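## Task

Hang the blue dotted sock, which the right gripper is holding, on an unoccupied peg of the sock dryer so that it dangles. The gripper must stay closed on it until a peg has it, or it drops. At the end the dryer must still hang from its rail and every sock already on it must still be clipped. The gripper must then release the sock and withdraw, because a sock that stays up only thanks to the robot does not count.

## Robot and tools

Robot: two six-joint arms with parallel grippers, left_arm based near (+0.005, +0.329, -0.005) m and right_arm near (+0.003, -0.277, -0.003) m. The names are labels, not image sides. The sock starts in the right gripper.

Scene frame: the origin is at table-top height, midway between the arms and a few cm behind the near table edge. +x points out over the table, +z points up, and left_arm sits on the +y side. Each gripper's fingers point along its own +z and close along its y. end_effector_position is the point between the pads, about 1 cm short of the tips. The printed hand position can be slightly wrong, worse when the arm is stretched far.

Row layout: a row always has 14 numbers, each in [-1, 1]. The first 7 are left_arm, the last 7 right_arm. Per arm the order is: shoulder (joint2), elbow (joint3), wrist roll (joint6), wrist pitch (joint4), waist (joint1), wrist yaw (joint5), then gripper opening. Follow this order only. Shoulder and wrist roll have signs flipped against the URDF in commands and results. URDF ranges: waist -2.618 to 3.054, shoulder 0 to 3.142 (so -3.142 to 0 in your numbers), elbow 0 to 3.142, wrist pitch and wrist yaw -1.571 to 1.571, wrist roll -2.094 to 2.094. True ends may differ by up to 0.036 rad.

Joint numbers are offsets, not poses. A value of 1.0 equals 1.202 rad for waist, 1.258 shoulder, 1.238 elbow, 2.073 wrist pitch, and 2.022 for wrist yaw and wrist roll. The opening number is absolute: +1 fully open, -1 closed.

execute_actions(actions): a list of actions. Each action is a table of up to 15 rows, one row per 1/30 s control step. An action always lasts 15 steps (0.5 s), and a short table repeats its last row. Offsets in every row are counted from the joint angles at the start of that action, not from the previous row. For a call's first action that means the angles last reported in this scene. An action that would take a joint more than 0.036 rad beyond its range end is rejected for both arms. If the first action fails that check or any action is malformed, nothing in the call runs. "joint sent to its limit" means a joint was clamped at its end. An empty list just returns the current state and images.

move(target, speed, blocking): target is one 14-number row. Its offsets are counted from the Joint positions in the latest result that lists them. All joints follow paths that finish together, so the hand travels on a curve, taking 0.5 to 10 s. speed (0.01 to 2 rad/s, default 0.5) caps the joint with the longest path. Paths ignore obstacles and the other arm. Finger values are applied at once. With blocking=false the result comes back after 0.5 s while motion continues. Until a result shows the move has ended, other moves and actions are refused, so call wait or stop first. The "move:" line gives the ending (done, off_target, moving, held, fault), limits=held or limits=none, and each arm's joint farthest from its target. Faster moves hit harder, and aiming past a contact presses harder.

wait(seconds): 0 to 10. It lets time pass while the last commands are held, and returns early if a running move ends. stop(): brakes a running move, which needs some travel; the fingers keep moving. zoom_image(camera, region): camera is one of cam_head_left, cam_head_right, cam_high, cam_low, cam_left_wrist, cam_right_wrist. region is [x0, y0, x1, y1] in that camera's 504x504 pixels, origin top-left, at most 504 by 504. read_manual(section) returns only licence texts ("licences"). finished_scene(scene) takes 1 or 2, ends that scene for good, reports success and loads the next task.

Motion details: each step a joint's target may lead its measured angle by at most 0.202 rad (waist), 0.258 (shoulder), 0.238 (elbow), 0.573 (wrist pitch) or 0.522 (wrist yaw, wrist roll). Targets are also scaled back if they would move a gripper over 70 mm in one step, so large changes take several actions. Friction can leave a joint about 0.031 rad off its command, and smaller commands may not move it. "joint command not followed" means the clearance check altered some joint targets.

Results: the state line gives each gripper's position (m) and quat_wxyz in the scene frame. Joint positions and Joint velocities list the six joints in row order (rad, rad/s), then the finger-pad gap (m; 0.094 is fully open). Joint targets shows where the joints are currently being driven. grip_measured is the finger opening on the command scale, possibly off by about 1 mm. Joint torques are raw drive outputs with offsets and noise. MOTOR HOT appears from 75 °C. An OVER-TEMPERATURE FAULT at 90 °C stops that arm, and at 100 °C the arm goes limp.

Holding: to keep a grip, command an opening about 0.03 below grip_measured. Pad force tops out near 50 to 62 N and is weaker on very thin items such as cloth. Keep the right gripper shut on the sock until a peg clearly holds it. Then open the gripper and pull away.

Avoid: dropping the sock early, pulling the dryer off its rail or unclipping other socks, and knocking rigid objects off the table. Do not clash the arms together. The bar under the bases and the plate behind it can stand up to about 3 cm above the table and give no warning. Avoid fast impacts or hard pressing, and note that brief external tugs on the held sock can occur.

Each tool is called as a command line: name --argument value for each argument, lists and objects as JSON in quotes; but a table of rows of numbers goes row by row, as --pt "numbers of a row", without its own name.

## Session

execute_actions --actions '[[[0,0,0,0,0,0,1,0,0,0,0,0,0,-1]]]'

Scene clock: 0.50 s.
left_arm: end_effector_position=(+0.3851, +0.3098, +0.3876) grip_measured=+1.000 end_effector_quat_wxyz=(+0.698, +0.023, +0.715, -0.018) | right_arm: end_effector_position=(+0.2800, -0.2435, +0.3982) grip_measured=-0.960 end_effector_quat_wxyz=(+0.680, -0.205, +0.674, +0.201)
Joint names: [shoulder, elbow, wrist roll, wrist pitch, waist, wrist yaw]
Joint positions: left_arm=[-1.043  1.034 -0.017 -0.012  0.016 -0.009  0.094] | right_arm=[-0.779  0.964  0.028 -0.17  -0.405 -0.965  0.002]
Joint velocities: left_arm=[-0.002 -0.017 -0.022 -0.037  0.002 -0.037  0.   ] | right_arm=[-0.007 -0.007 -0.022 -0.007  0.002 -0.022 -0.001]
Joint torques (N m, as the arm reports them, + toward a larger Joint positions number): left_arm=[ 3.75  8.15  0.05  2.01 -0.06 -0.05] | right_arm=[ 0.24  7.63 -0.17  1.94  0.07  0.01]
Joint targets: left_arm=[-1.043 1.034 -0.017 -0.012 0.016 -0.009] | right_arm=[-0.779 0.964 0.028 -0.170 -0.405 -0.965]

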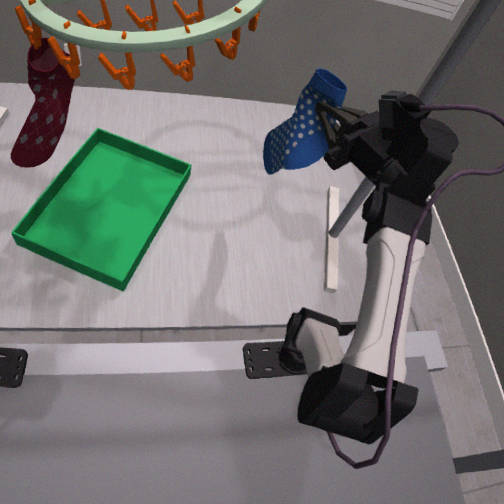

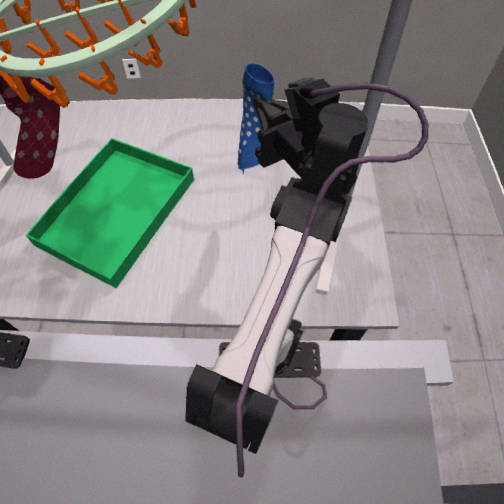

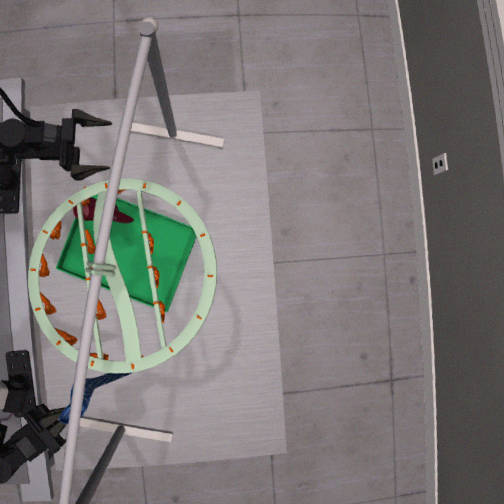

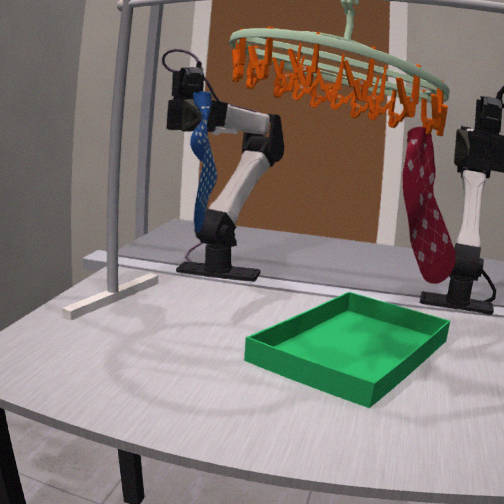

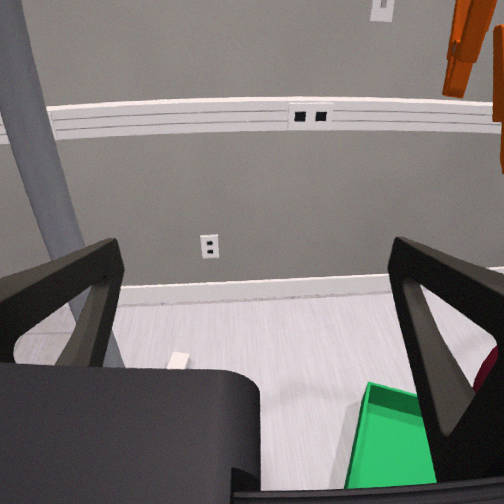

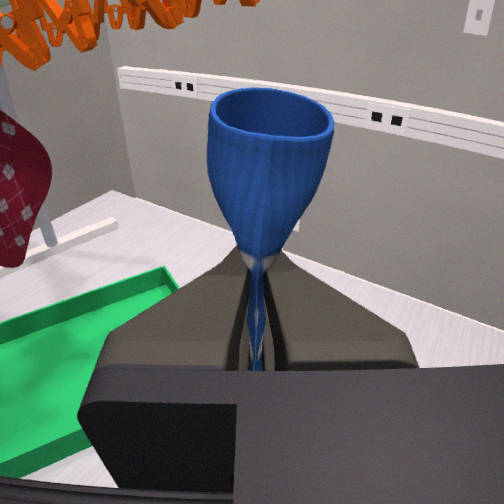

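zoom_image --camera "cam_head_left" --region '[0, 0, 280, 140]'

zoom_image --camera "cam_low" --region '[200, 0, 480, 160]'

zoom_image --camera "cam_high" --region '[0, 150, 250, 400]'

Region (0, 0, 280, 140) of cam_head_left's 504x504 image, scaled by 1.800, with more detail than that image has.

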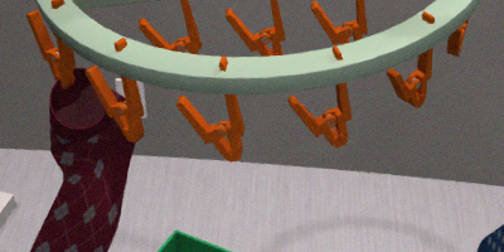

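Region (200, 0, 480, 160) of cam_low's 504x504 image, scaled by 1.800, with more detail than that image has; it fills the top 288 rows of this view, and the rest is white.

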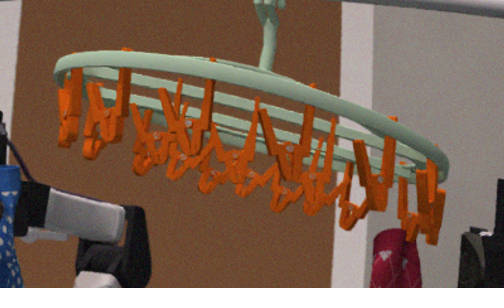

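Region (0, 150, 250, 400) of cam_high's 504x504 image, scaled by 2.016, with more detail than that image has.

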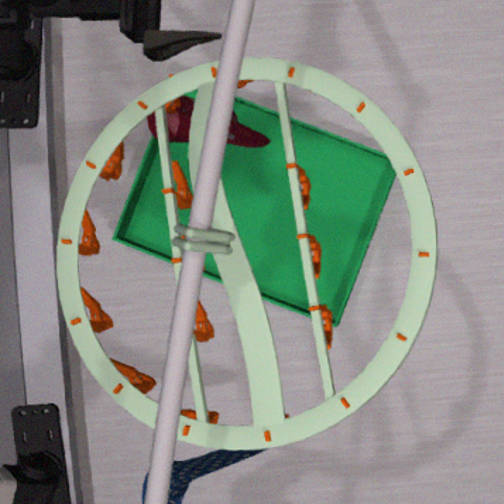

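move --target '[-0.193,0.315,0,-0.061,-0.25,-0.668,0.2,0,0,0,0,0,0,-1]' --speed 1.0

move --target '[0,0,0,0,-0.95,0,0.2,0,0,0,0,0,0,-1]' --speed 0.8

Scene clock: 13.40 s.
left_arm: end_effector_position=(+0.3343, +0.3919, +0.4514) grip_measured=+0.201 end_effector_quat_wxyz=(+0.618, -0.338, +0.625, +0.338) | right_arm: end_effector_position=(+0.2800, -0.2435, +0.3982) grip_measured=-0.960 end_effector_quat_wxyz=(+0.680, -0.205, +0.674, +0.201)
Joint names: [shoulder, elbow, wrist roll, wrist pitch, waist, wrist yaw]
Joint positions: left_arm=[-1.262  1.398 -0.017 -0.124 -0.272 -1.35   0.056] | right_arm=[-0.779  0.964  0.028 -0.17  -0.405 -0.965  0.002]
Joint velocities: left_arm=[ 0.002 -0.002  0.051 -0.051 -0.022 -0.081  0.   ] | right_arm=[ 0.017  0.007  0.037 -0.051 -0.007 -0.066  0.001]
Joint torques (N m, as the arm reports them, + toward a larger Joint positions number): left_arm=[ 3.46  9.18  0.09  1.33 -1.08 -0.11] | right_arm=[ 0.18  7.62 -0.17  1.93  0.07  0.03]
Joint targets: left_arm=[-1.285 1.424 -0.017 -0.138 -0.285 -1.360] | right_arm=[-0.779 0.964 0.028 -0.170 -0.405 -0.965]
move: off_target (left_arm); limits=none; left_arm: farthest joint: the elbow, 0.026 radians from its target (0.390 radians at the start); right_arm: farthest joint: the waist, 0.000 radians from its target (0.000 radians at the start)
camera_calibration (this result's frames):
cam_left_wrist: T_world_to_cam=[[0.842915, -0.537476, -0.0247659, -0.0570734], [-0.336997, -0.491504, -0.80303, 0.669924], [0.419437, 0.685232, -0.595424, -0.0162904], [0, 0, 0, 1]] pos_world=[0.280703, 0.309758, 0.526856]

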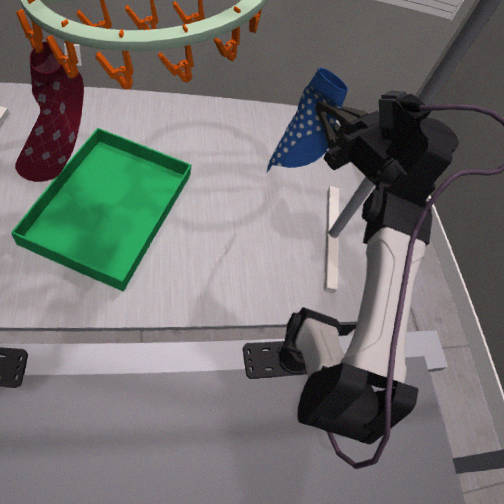

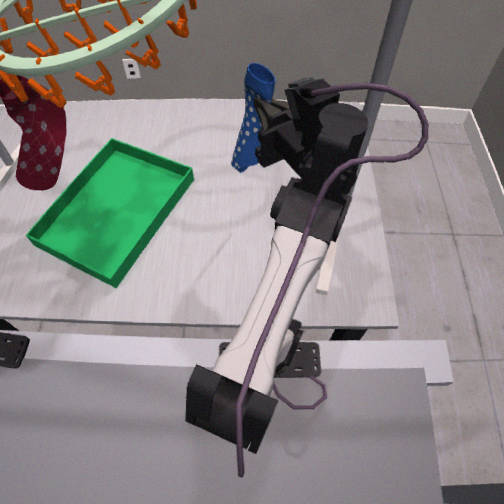

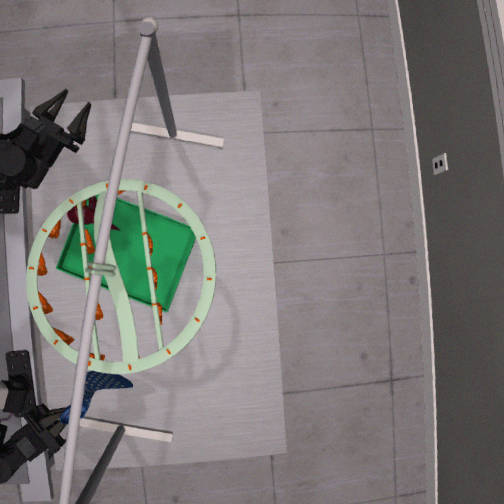

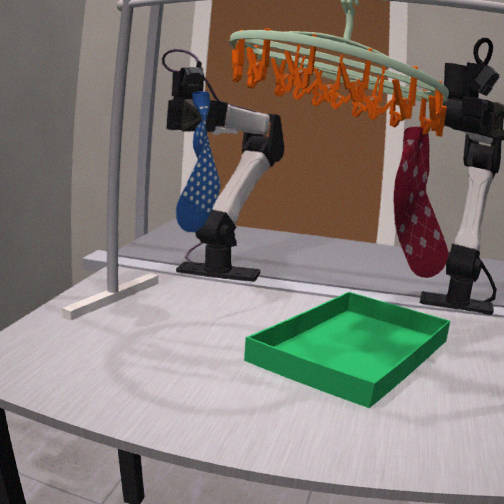

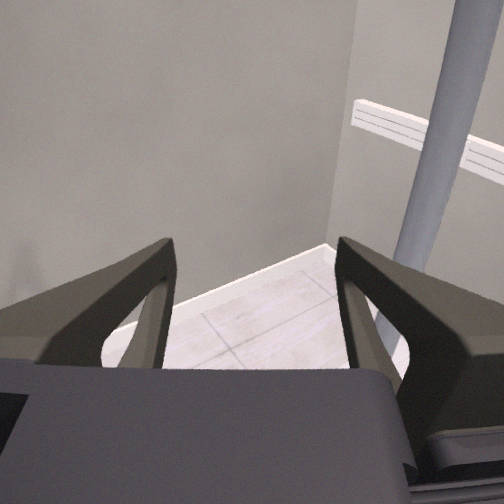

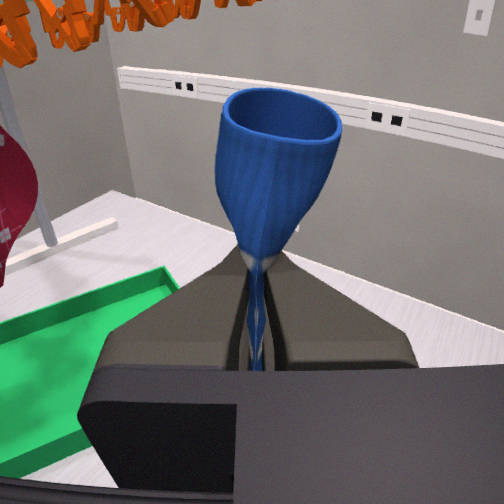

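Scene clock: 15.27 s.
left_arm: end_effector_position=(+0.1990, +0.0631, +0.4556) grip_measured=+0.201 end_effector_quat_wxyz=(+0.705, +0.046, +0.706, -0.050) | right_arm: end_effector_position=(+0.2800, -0.2435, +0.3982) grip_measured=-0.960 end_effector_quat_wxyz=(+0.680, -0.205, +0.674, +0.201)
Joint names: [shoulder, elbow, wrist roll, wrist pitch, waist, wrist yaw]
Joint positions: left_arm=[-1.262  1.398 -0.017 -0.124 -1.405 -1.351  0.056] | right_arm=[-0.779  0.964  0.028 -0.17  -0.405 -0.965  0.002]
Joint velocities: left_arm=[-0.007  0.002  0.007 -0.051 -0.002  0.081  0.   ] | right_arm=[ 0.007 -0.007 -0.037 -0.007 -0.012 -0.037 -0.001]
Joint torques (N m, as the arm reports them, + toward a larger Joint positions number): left_arm=[ 5.13  7.33  0.06  1.49 -0.63  0.04] | right_arm=[ 0.21  7.64 -0.19  1.91  0.11  0.01]
Joint targets: left_arm=[-1.262 1.398 -0.017 -0.124 -1.414 -1.350] | right_arm=[-0.779 0.964 0.028 -0.170 -0.405 -0.965]
move: done; limits=none; left_arm: farthest joint: the waist, 0.009 radians from its target (1.142 radians at the start); right_arm: farthest joint: the waist, 0.000 radians from its target (0.000 radians at the start)
camera_calibration (this result's frames):
cam_left_wrist: T_world_to_cam=[[-0.12772, -0.9917, -0.0147915, 0.0976246], [-0.583086, 0.0871424, -0.807723, 0.480621], [0.802308, -0.0945375, -0.589377, 0.238541], [0, 0, 0, 1]] pos_world=[0.101329, 0.077483, 0.530243]

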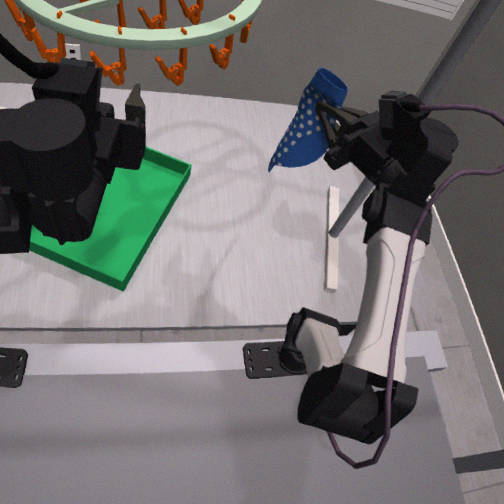

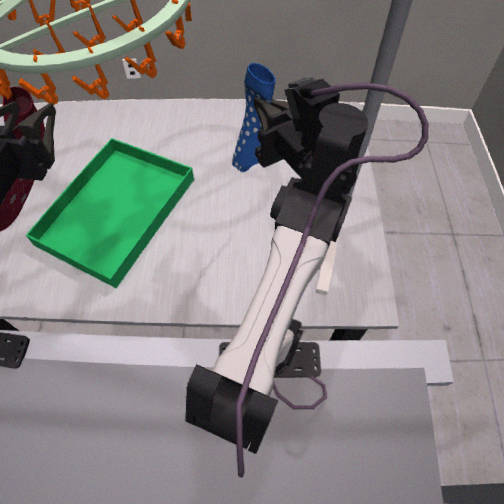

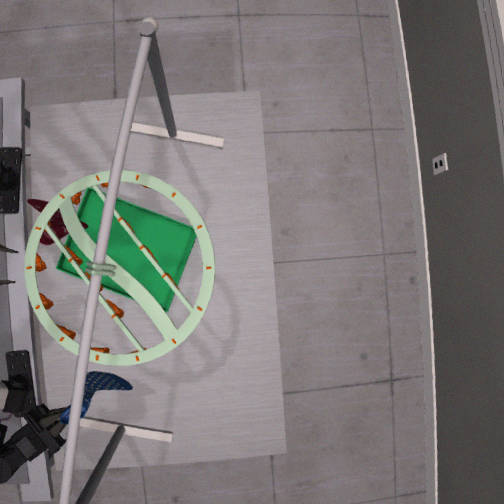

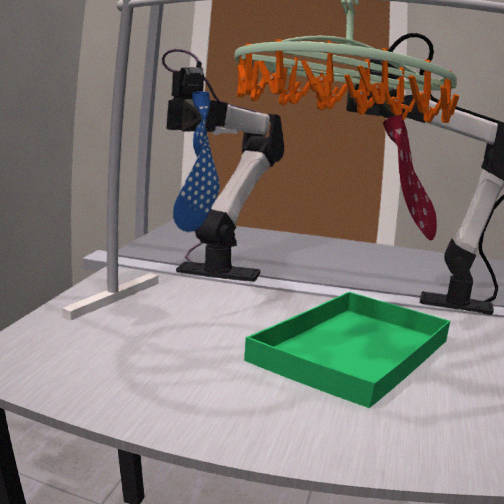

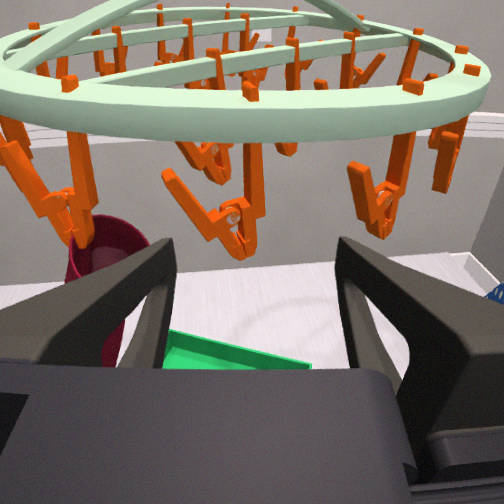

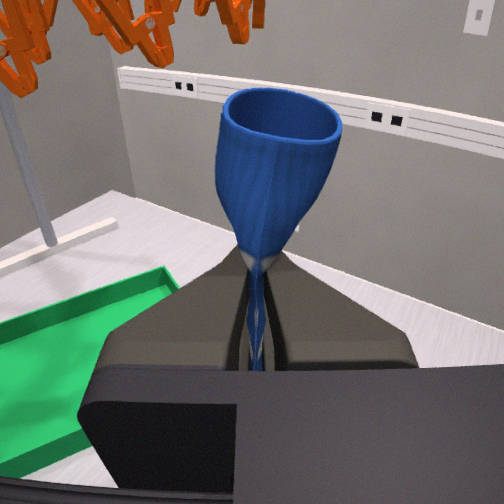

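wait --seconds 4

Scene clock: 19.77 s.
left_arm: end_effector_position=(+0.1990, +0.0631, +0.4556) grip_measured=+0.201 end_effector_quat_wxyz=(+0.705, +0.046, +0.706, -0.050) | right_arm: end_effector_position=(+0.2800, -0.2435, +0.3982) grip_measured=-0.960 end_effector_quat_wxyz=(+0.680, -0.205, +0.674, +0.201)
Joint names: [shoulder, elbow, wrist roll, wrist pitch, waist, wrist yaw]
Joint positions: left_arm=[-1.262  1.398 -0.017 -0.124 -1.405 -1.351  0.056] | right_arm=[-0.779  0.964  0.028 -0.17  -0.405 -0.965  0.002]
Joint velocities: left_arm=[ 0.022 -0.007 -0.037 -0.007 -0.017 -0.037  0.   ] | right_arm=[ 0.017 -0.002  0.081 -0.037 -0.007 -0.066 -0.001]
Joint torques (N m, as the arm reports them, + toward a larger Joint positions number): left_arm=[ 5.31  7.44  0.05  1.45 -0.63  0.06] | right_arm=[ 0.19  7.64 -0.19  1.93  0.08  0.02]
Joint targets: left_arm=[-1.262 1.398 -0.017 -0.124 -1.414 -1.350] | right_arm=[-0.779 0.964 0.028 -0.170 -0.405 -0.965]
wait: 4.00 s; at rest from the start
camera_calibration (this result's frames):
cam_left_wrist: T_world_to_cam=[[-0.12772, -0.9917, -0.0147915, 0.0976246], [-0.583086, 0.0871424, -0.807723, 0.480621], [0.802308, -0.0945375, -0.589377, 0.238541], [0, 0, 0, 1]] pos_world=[0.101329, 0.077483, 0.530243]

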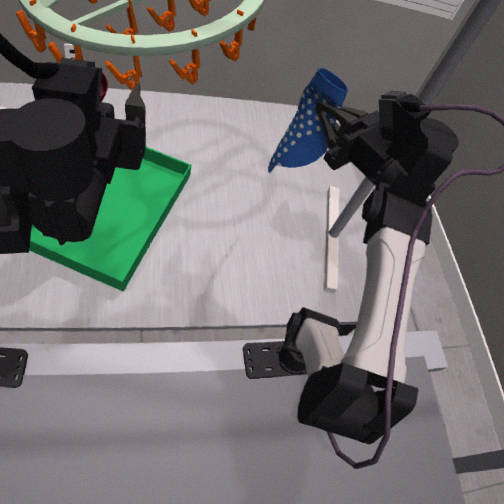

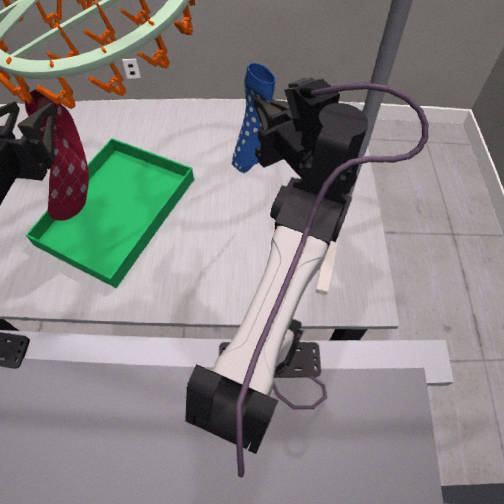

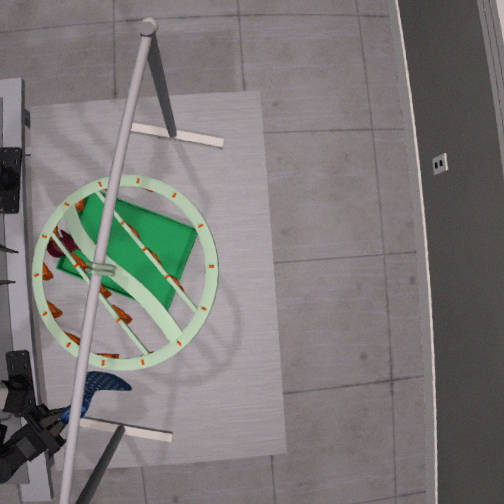

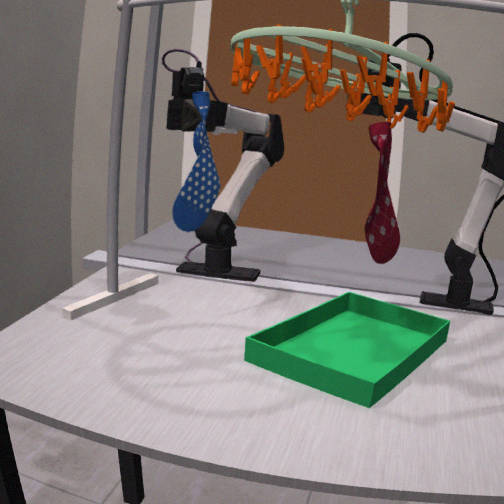

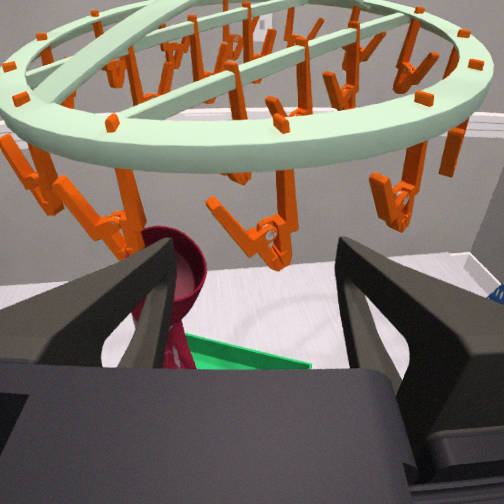

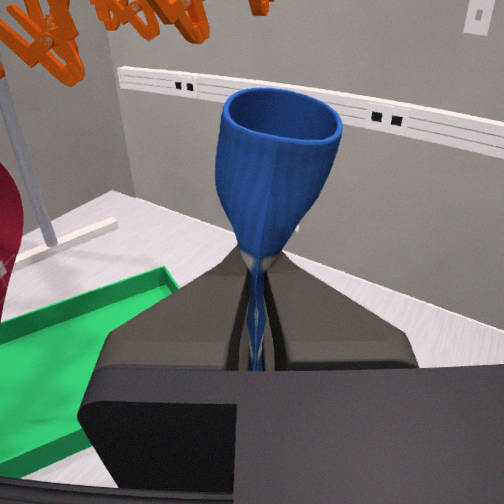

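move --target '[-0.02,-0.076,0,0.05,0.127,0.075,0.5,0,0,0,0,0,0,-1]' --speed 0.3

Scene clock: 24.03 s.
left_arm: end_effector_position=(+0.2354, +0.0629, +0.4400) grip_measured=+0.499 end_effector_quat_wxyz=(+0.707, +0.042, +0.704, -0.053) | right_arm: end_effector_position=(+0.2800, -0.2435, +0.3982) grip_measured=-0.960 end_effector_quat_wxyz=(+0.680, -0.205, +0.674, +0.201)
Joint names: [shoulder, elbow, wrist roll, wrist pitch, waist, wrist yaw]
Joint positions: left_arm=[-1.262  1.326 -0.017 -0.041 -1.262 -1.21   0.07 ] | right_arm=[-0.779  0.964  0.028 -0.17  -0.405 -0.965  0.002]
Joint velocities: left_arm=[-0.012 -0.017  0.037  0.007  0.002  0.037 -0.001] | right_arm=[ 0.007  0.012 -0.037  0.022 -0.017  0.066  0.   ]
Joint torques (N m, as the arm reports them, + toward a larger Joint positions number): left_arm=[3.33 5.75 0.06 1.73 0.62 0.09] | right_arm=[ 0.2   7.68 -0.18  1.94  0.04  0.01]
Joint targets: left_arm=[-1.287 1.304 -0.017 -0.020 -1.252 -1.200] | right_arm=[-0.779 0.964 0.028 -0.170 -0.405 -0.965]
move: off_target (left_arm); limits=none; left_arm: farthest joint: the shoulder, 0.025 radians from its target (0.025 radians at the start); right_arm: farthest joint: the waist, 0.000 radians from its target (0.000 radians at the start)
camera_calibration (this result's frames):
cam_left_wrist: T_world_to_cam=[[-0.125672, -0.992058, -0.00524804, 0.0971912], [-0.579982, 0.077761, -0.810909, 0.490576], [0.804877, -0.098865, -0.585148, 0.197979], [0, 0, 0, 1]] pos_world=[0.137391, 0.0778447, 0.51417]

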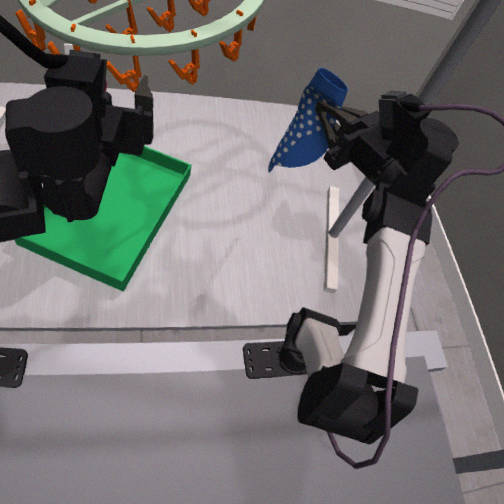

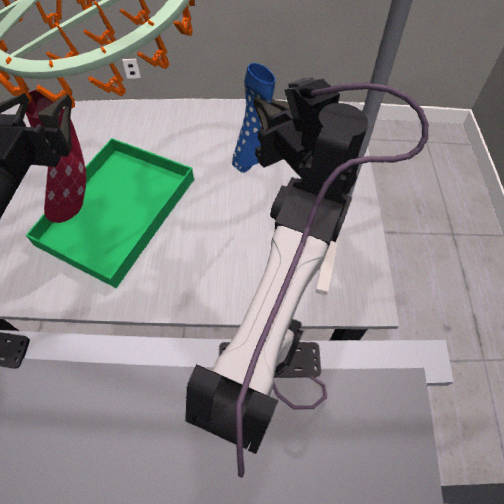

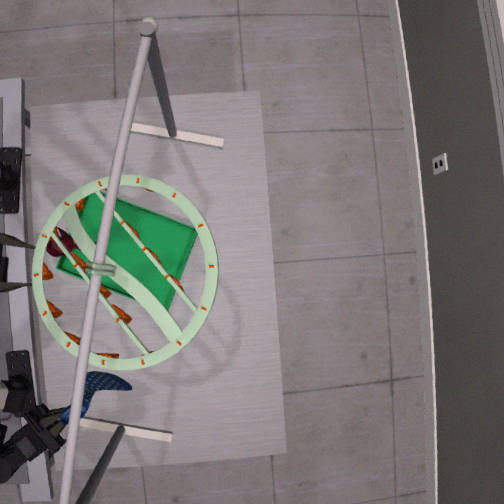

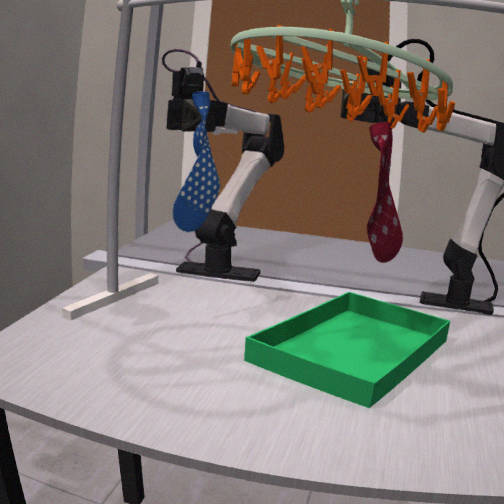

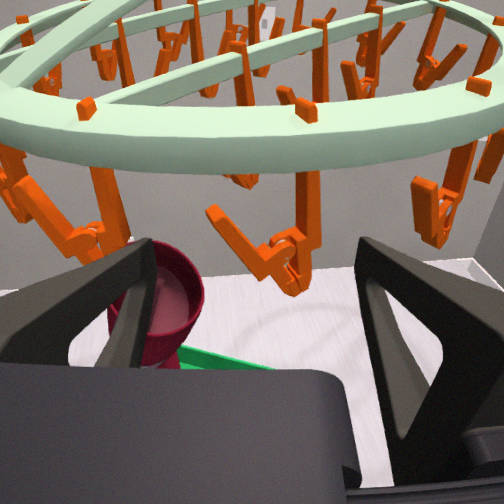

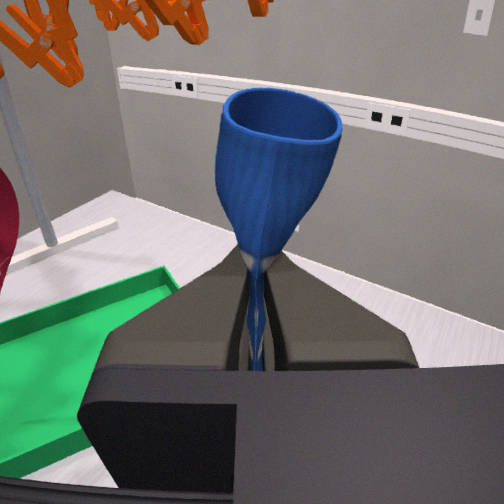

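move --target '[-0.058,0,0,0.024,0.092,0.055,0.5,0,0,0,0,0,0,-1]' --speed 0.2

Scene clock: 26.93 s.
left_arm: end_effector_position=(+0.2656, +0.0530, +0.4270) grip_measured=+0.499 end_effector_quat_wxyz=(+0.704, +0.051, +0.707, -0.044) | right_arm: end_effector_position=(+0.2800, -0.2435, +0.3982) grip_measured=-0.960 end_effector_quat_wxyz=(+0.680, -0.205, +0.674, +0.201)
Joint names: [shoulder, elbow, wrist roll, wrist pitch, waist, wrist yaw]
Joint positions: left_arm=[-1.317  1.326 -0.017 -0.013 -1.161 -1.11   0.07 ] | right_arm=[-0.779  0.964  0.028 -0.17  -0.405 -0.965  0.002]
Joint velocities: left_arm=[ 0.002 -0.007 -0.051  0.037 -0.017 -0.007  0.001] | right_arm=[-0.002  0.017 -0.007 -0.037 -0.002 -0.022 -0.002]
Joint torques (N m, as the arm reports them, + toward a larger Joint positions number): left_arm=[4.67 7.79 0.03 1.79 0.91 0.05] | right_arm=[ 0.2   7.59 -0.19  1.93  0.09  0.  ]
Joint targets: left_arm=[-1.335 1.326 -0.017 0.008 -1.151 -1.099] | right_arm=[-0.779 0.964 0.028 -0.170 -0.405 -0.965]
move: off_target (left_arm); limits=none; left_arm: farthest joint: the wrist pitch, 0.022 radians from its target (0.050 radians at the start); right_arm: farthest joint: the waist, 0.000 radians from its target (0.000 radians at the start)
camera_calibration (this result's frames):
cam_left_wrist: T_world_to_cam=[[-0.125995, -0.991573, -0.0301398, 0.101764], [-0.585131, 0.0988156, -0.804895, 0.496032], [0.801091, -0.0837769, -0.592651, 0.168417], [0, 0, 0, 1]] pos_world=[0.168148, 0.0659999, 0.502133]

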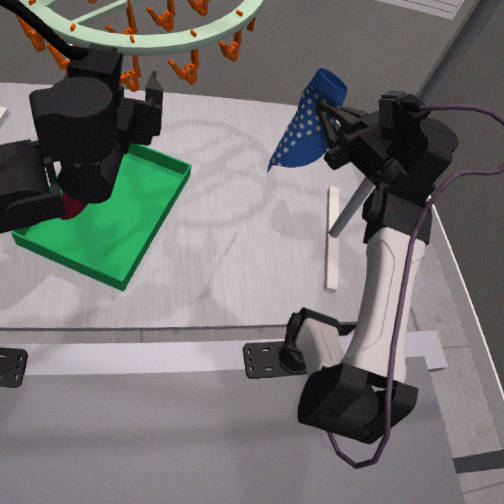

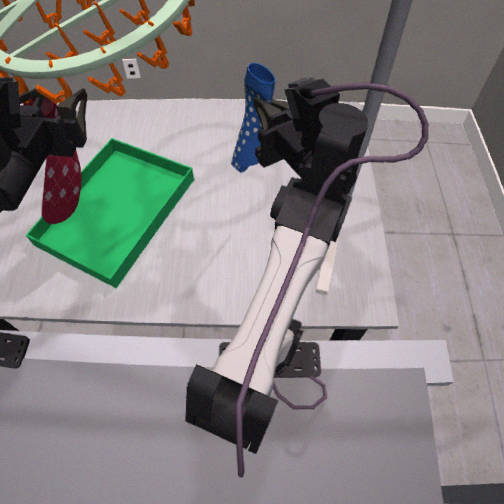

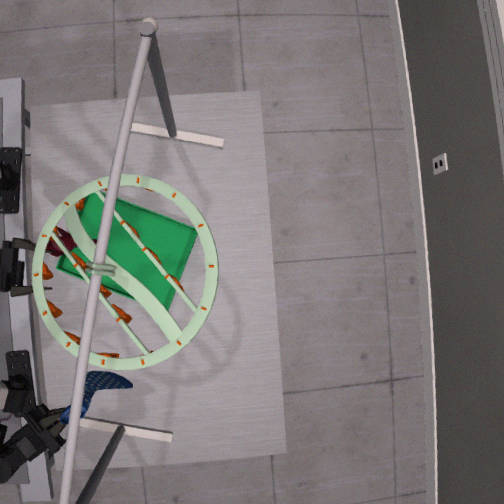

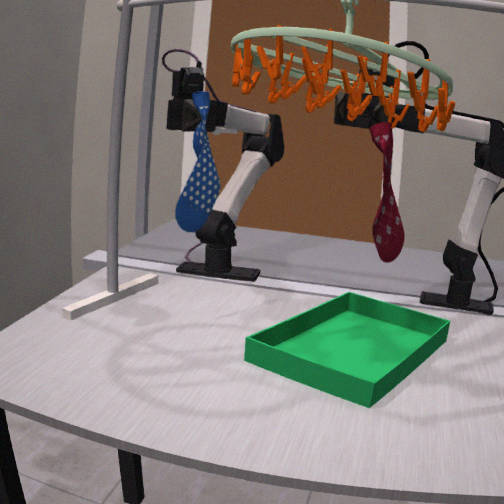

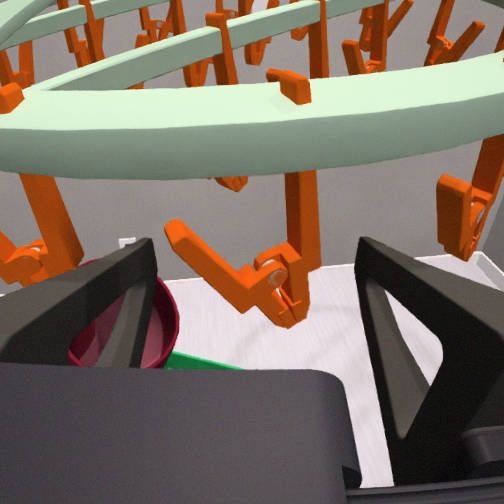

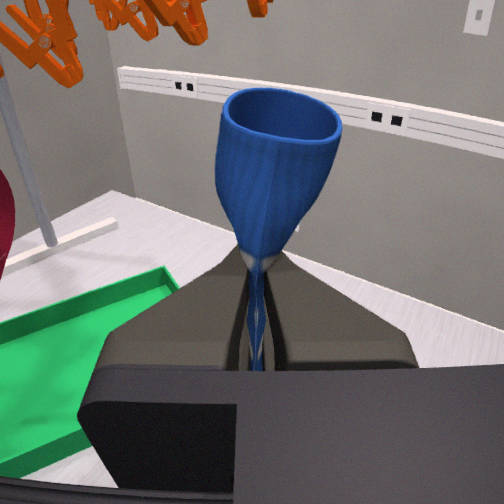

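move --target '[-0.01,0.074,0,-0.039,0.005,0.003,0.5,0,0,0,0,0,0,-1]' --speed 0.15

zoom_image --camera "cam_head_right" --region '[0, 40, 160, 200]'

zoom_image --camera "cam_low" --region '[300, 30, 460, 150]'

Scene clock: 29.93 s.
left_arm: end_effector_position=(+0.2642, +0.0575, +0.4432) grip_measured=+0.499 end_effector_quat_wxyz=(+0.704, +0.051, +0.707, -0.044) | right_arm: end_effector_position=(+0.2800, -0.2435, +0.3982) grip_measured=-0.960 end_effector_quat_wxyz=(+0.680, -0.205, +0.674, +0.201)
Joint names: [shoulder, elbow, wrist roll, wrist pitch, waist, wrist yaw]
Joint positions: left_arm=[-1.317  1.393 -0.017 -0.08  -1.161 -1.109  0.07 ] | right_arm=[-0.779  0.964  0.028 -0.17  -0.405 -0.965  0.002]
Joint velocities: left_arm=[ 0.002  0.002  0.051 -0.037 -0.002 -0.022 -0.   ] | right_arm=[-0.002 -0.002  0.037  0.007 -0.017  0.095  0.   ]
Joint torques (N m, as the arm reports them, + toward a larger Joint positions number): left_arm=[5.02 9.7  0.09 1.59 0.84 0.03] | right_arm=[ 0.23  7.59 -0.18  1.91  0.03  0.03]
Joint targets: left_arm=[-1.330 1.418 -0.017 -0.094 -1.155 -1.103] | right_arm=[-0.779 0.964 0.028 -0.170 -0.405 -0.965]
move: off_target (left_arm); limits=none; left_arm: farthest joint: the elbow, 0.025 radians from its target (0.091 radians at the start); right_arm: farthest joint: the waist, 0.000 radians from its target (0.000 radians at the start)
camera_calibration (this result's frames):
cam_left_wrist: T_world_to_cam=[[-0.126744, -0.991488, -0.0297928, 0.106557], [-0.584953, 0.0989653, -0.805006, 0.507768], [0.801103, -0.0846025, -0.592517, 0.179525], [0, 0, 0, 1]] pos_world=[0.166708, 0.0705868, 0.518303]

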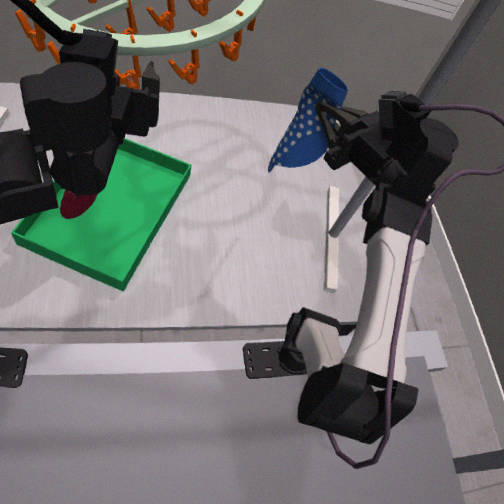

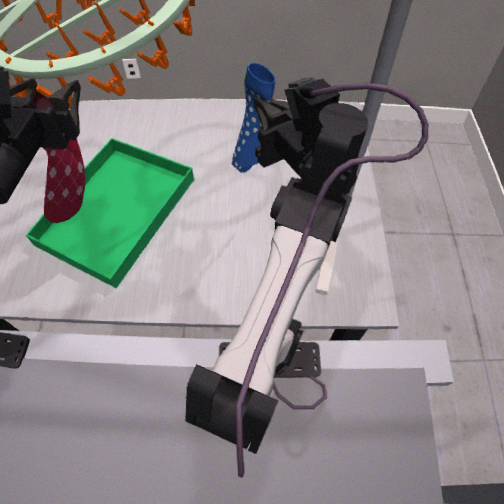

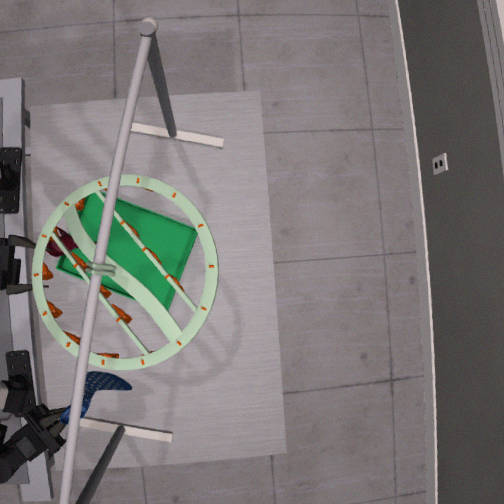

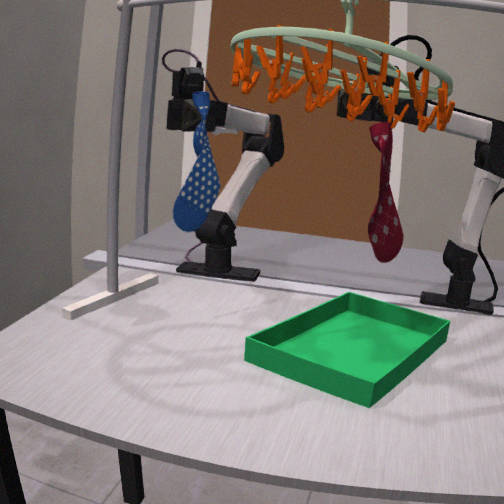

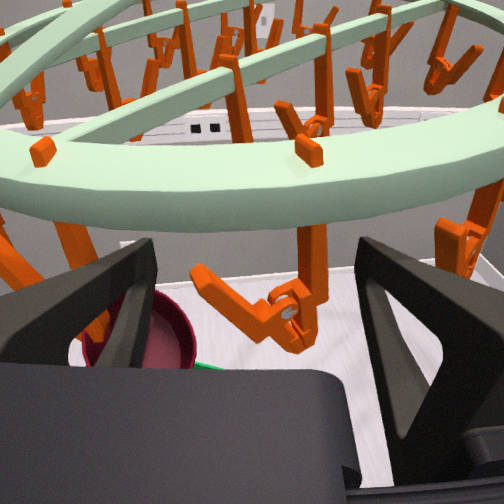

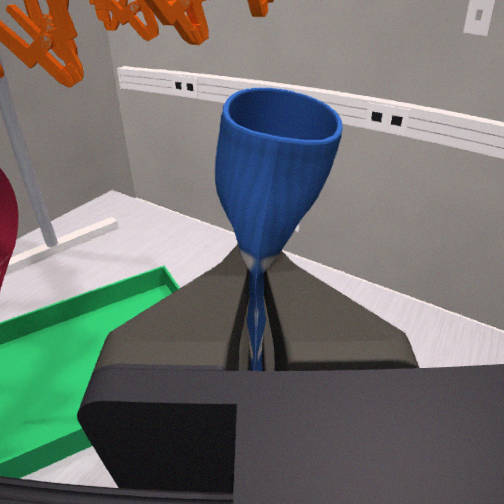

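Region (0, 40, 160, 200) of cam_head_right's 504x504 image, scaled by 3.150, with more detail than that image has.

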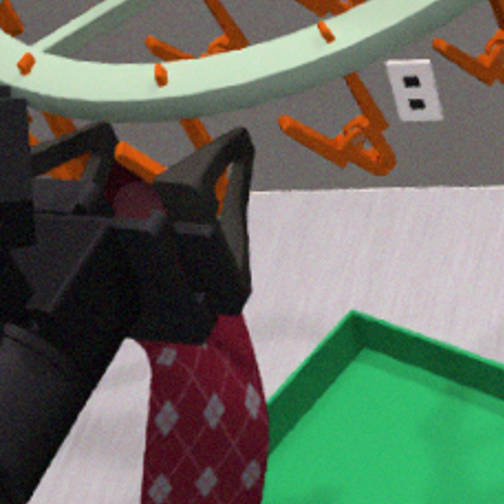

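Region (300, 30, 460, 150) of cam_low's 504x504 image, scaled by 3.150, with more detail than that image has; it fills the top 378 rows of this view, and the rest is white.

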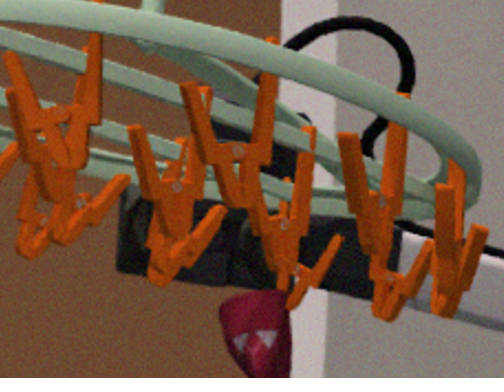

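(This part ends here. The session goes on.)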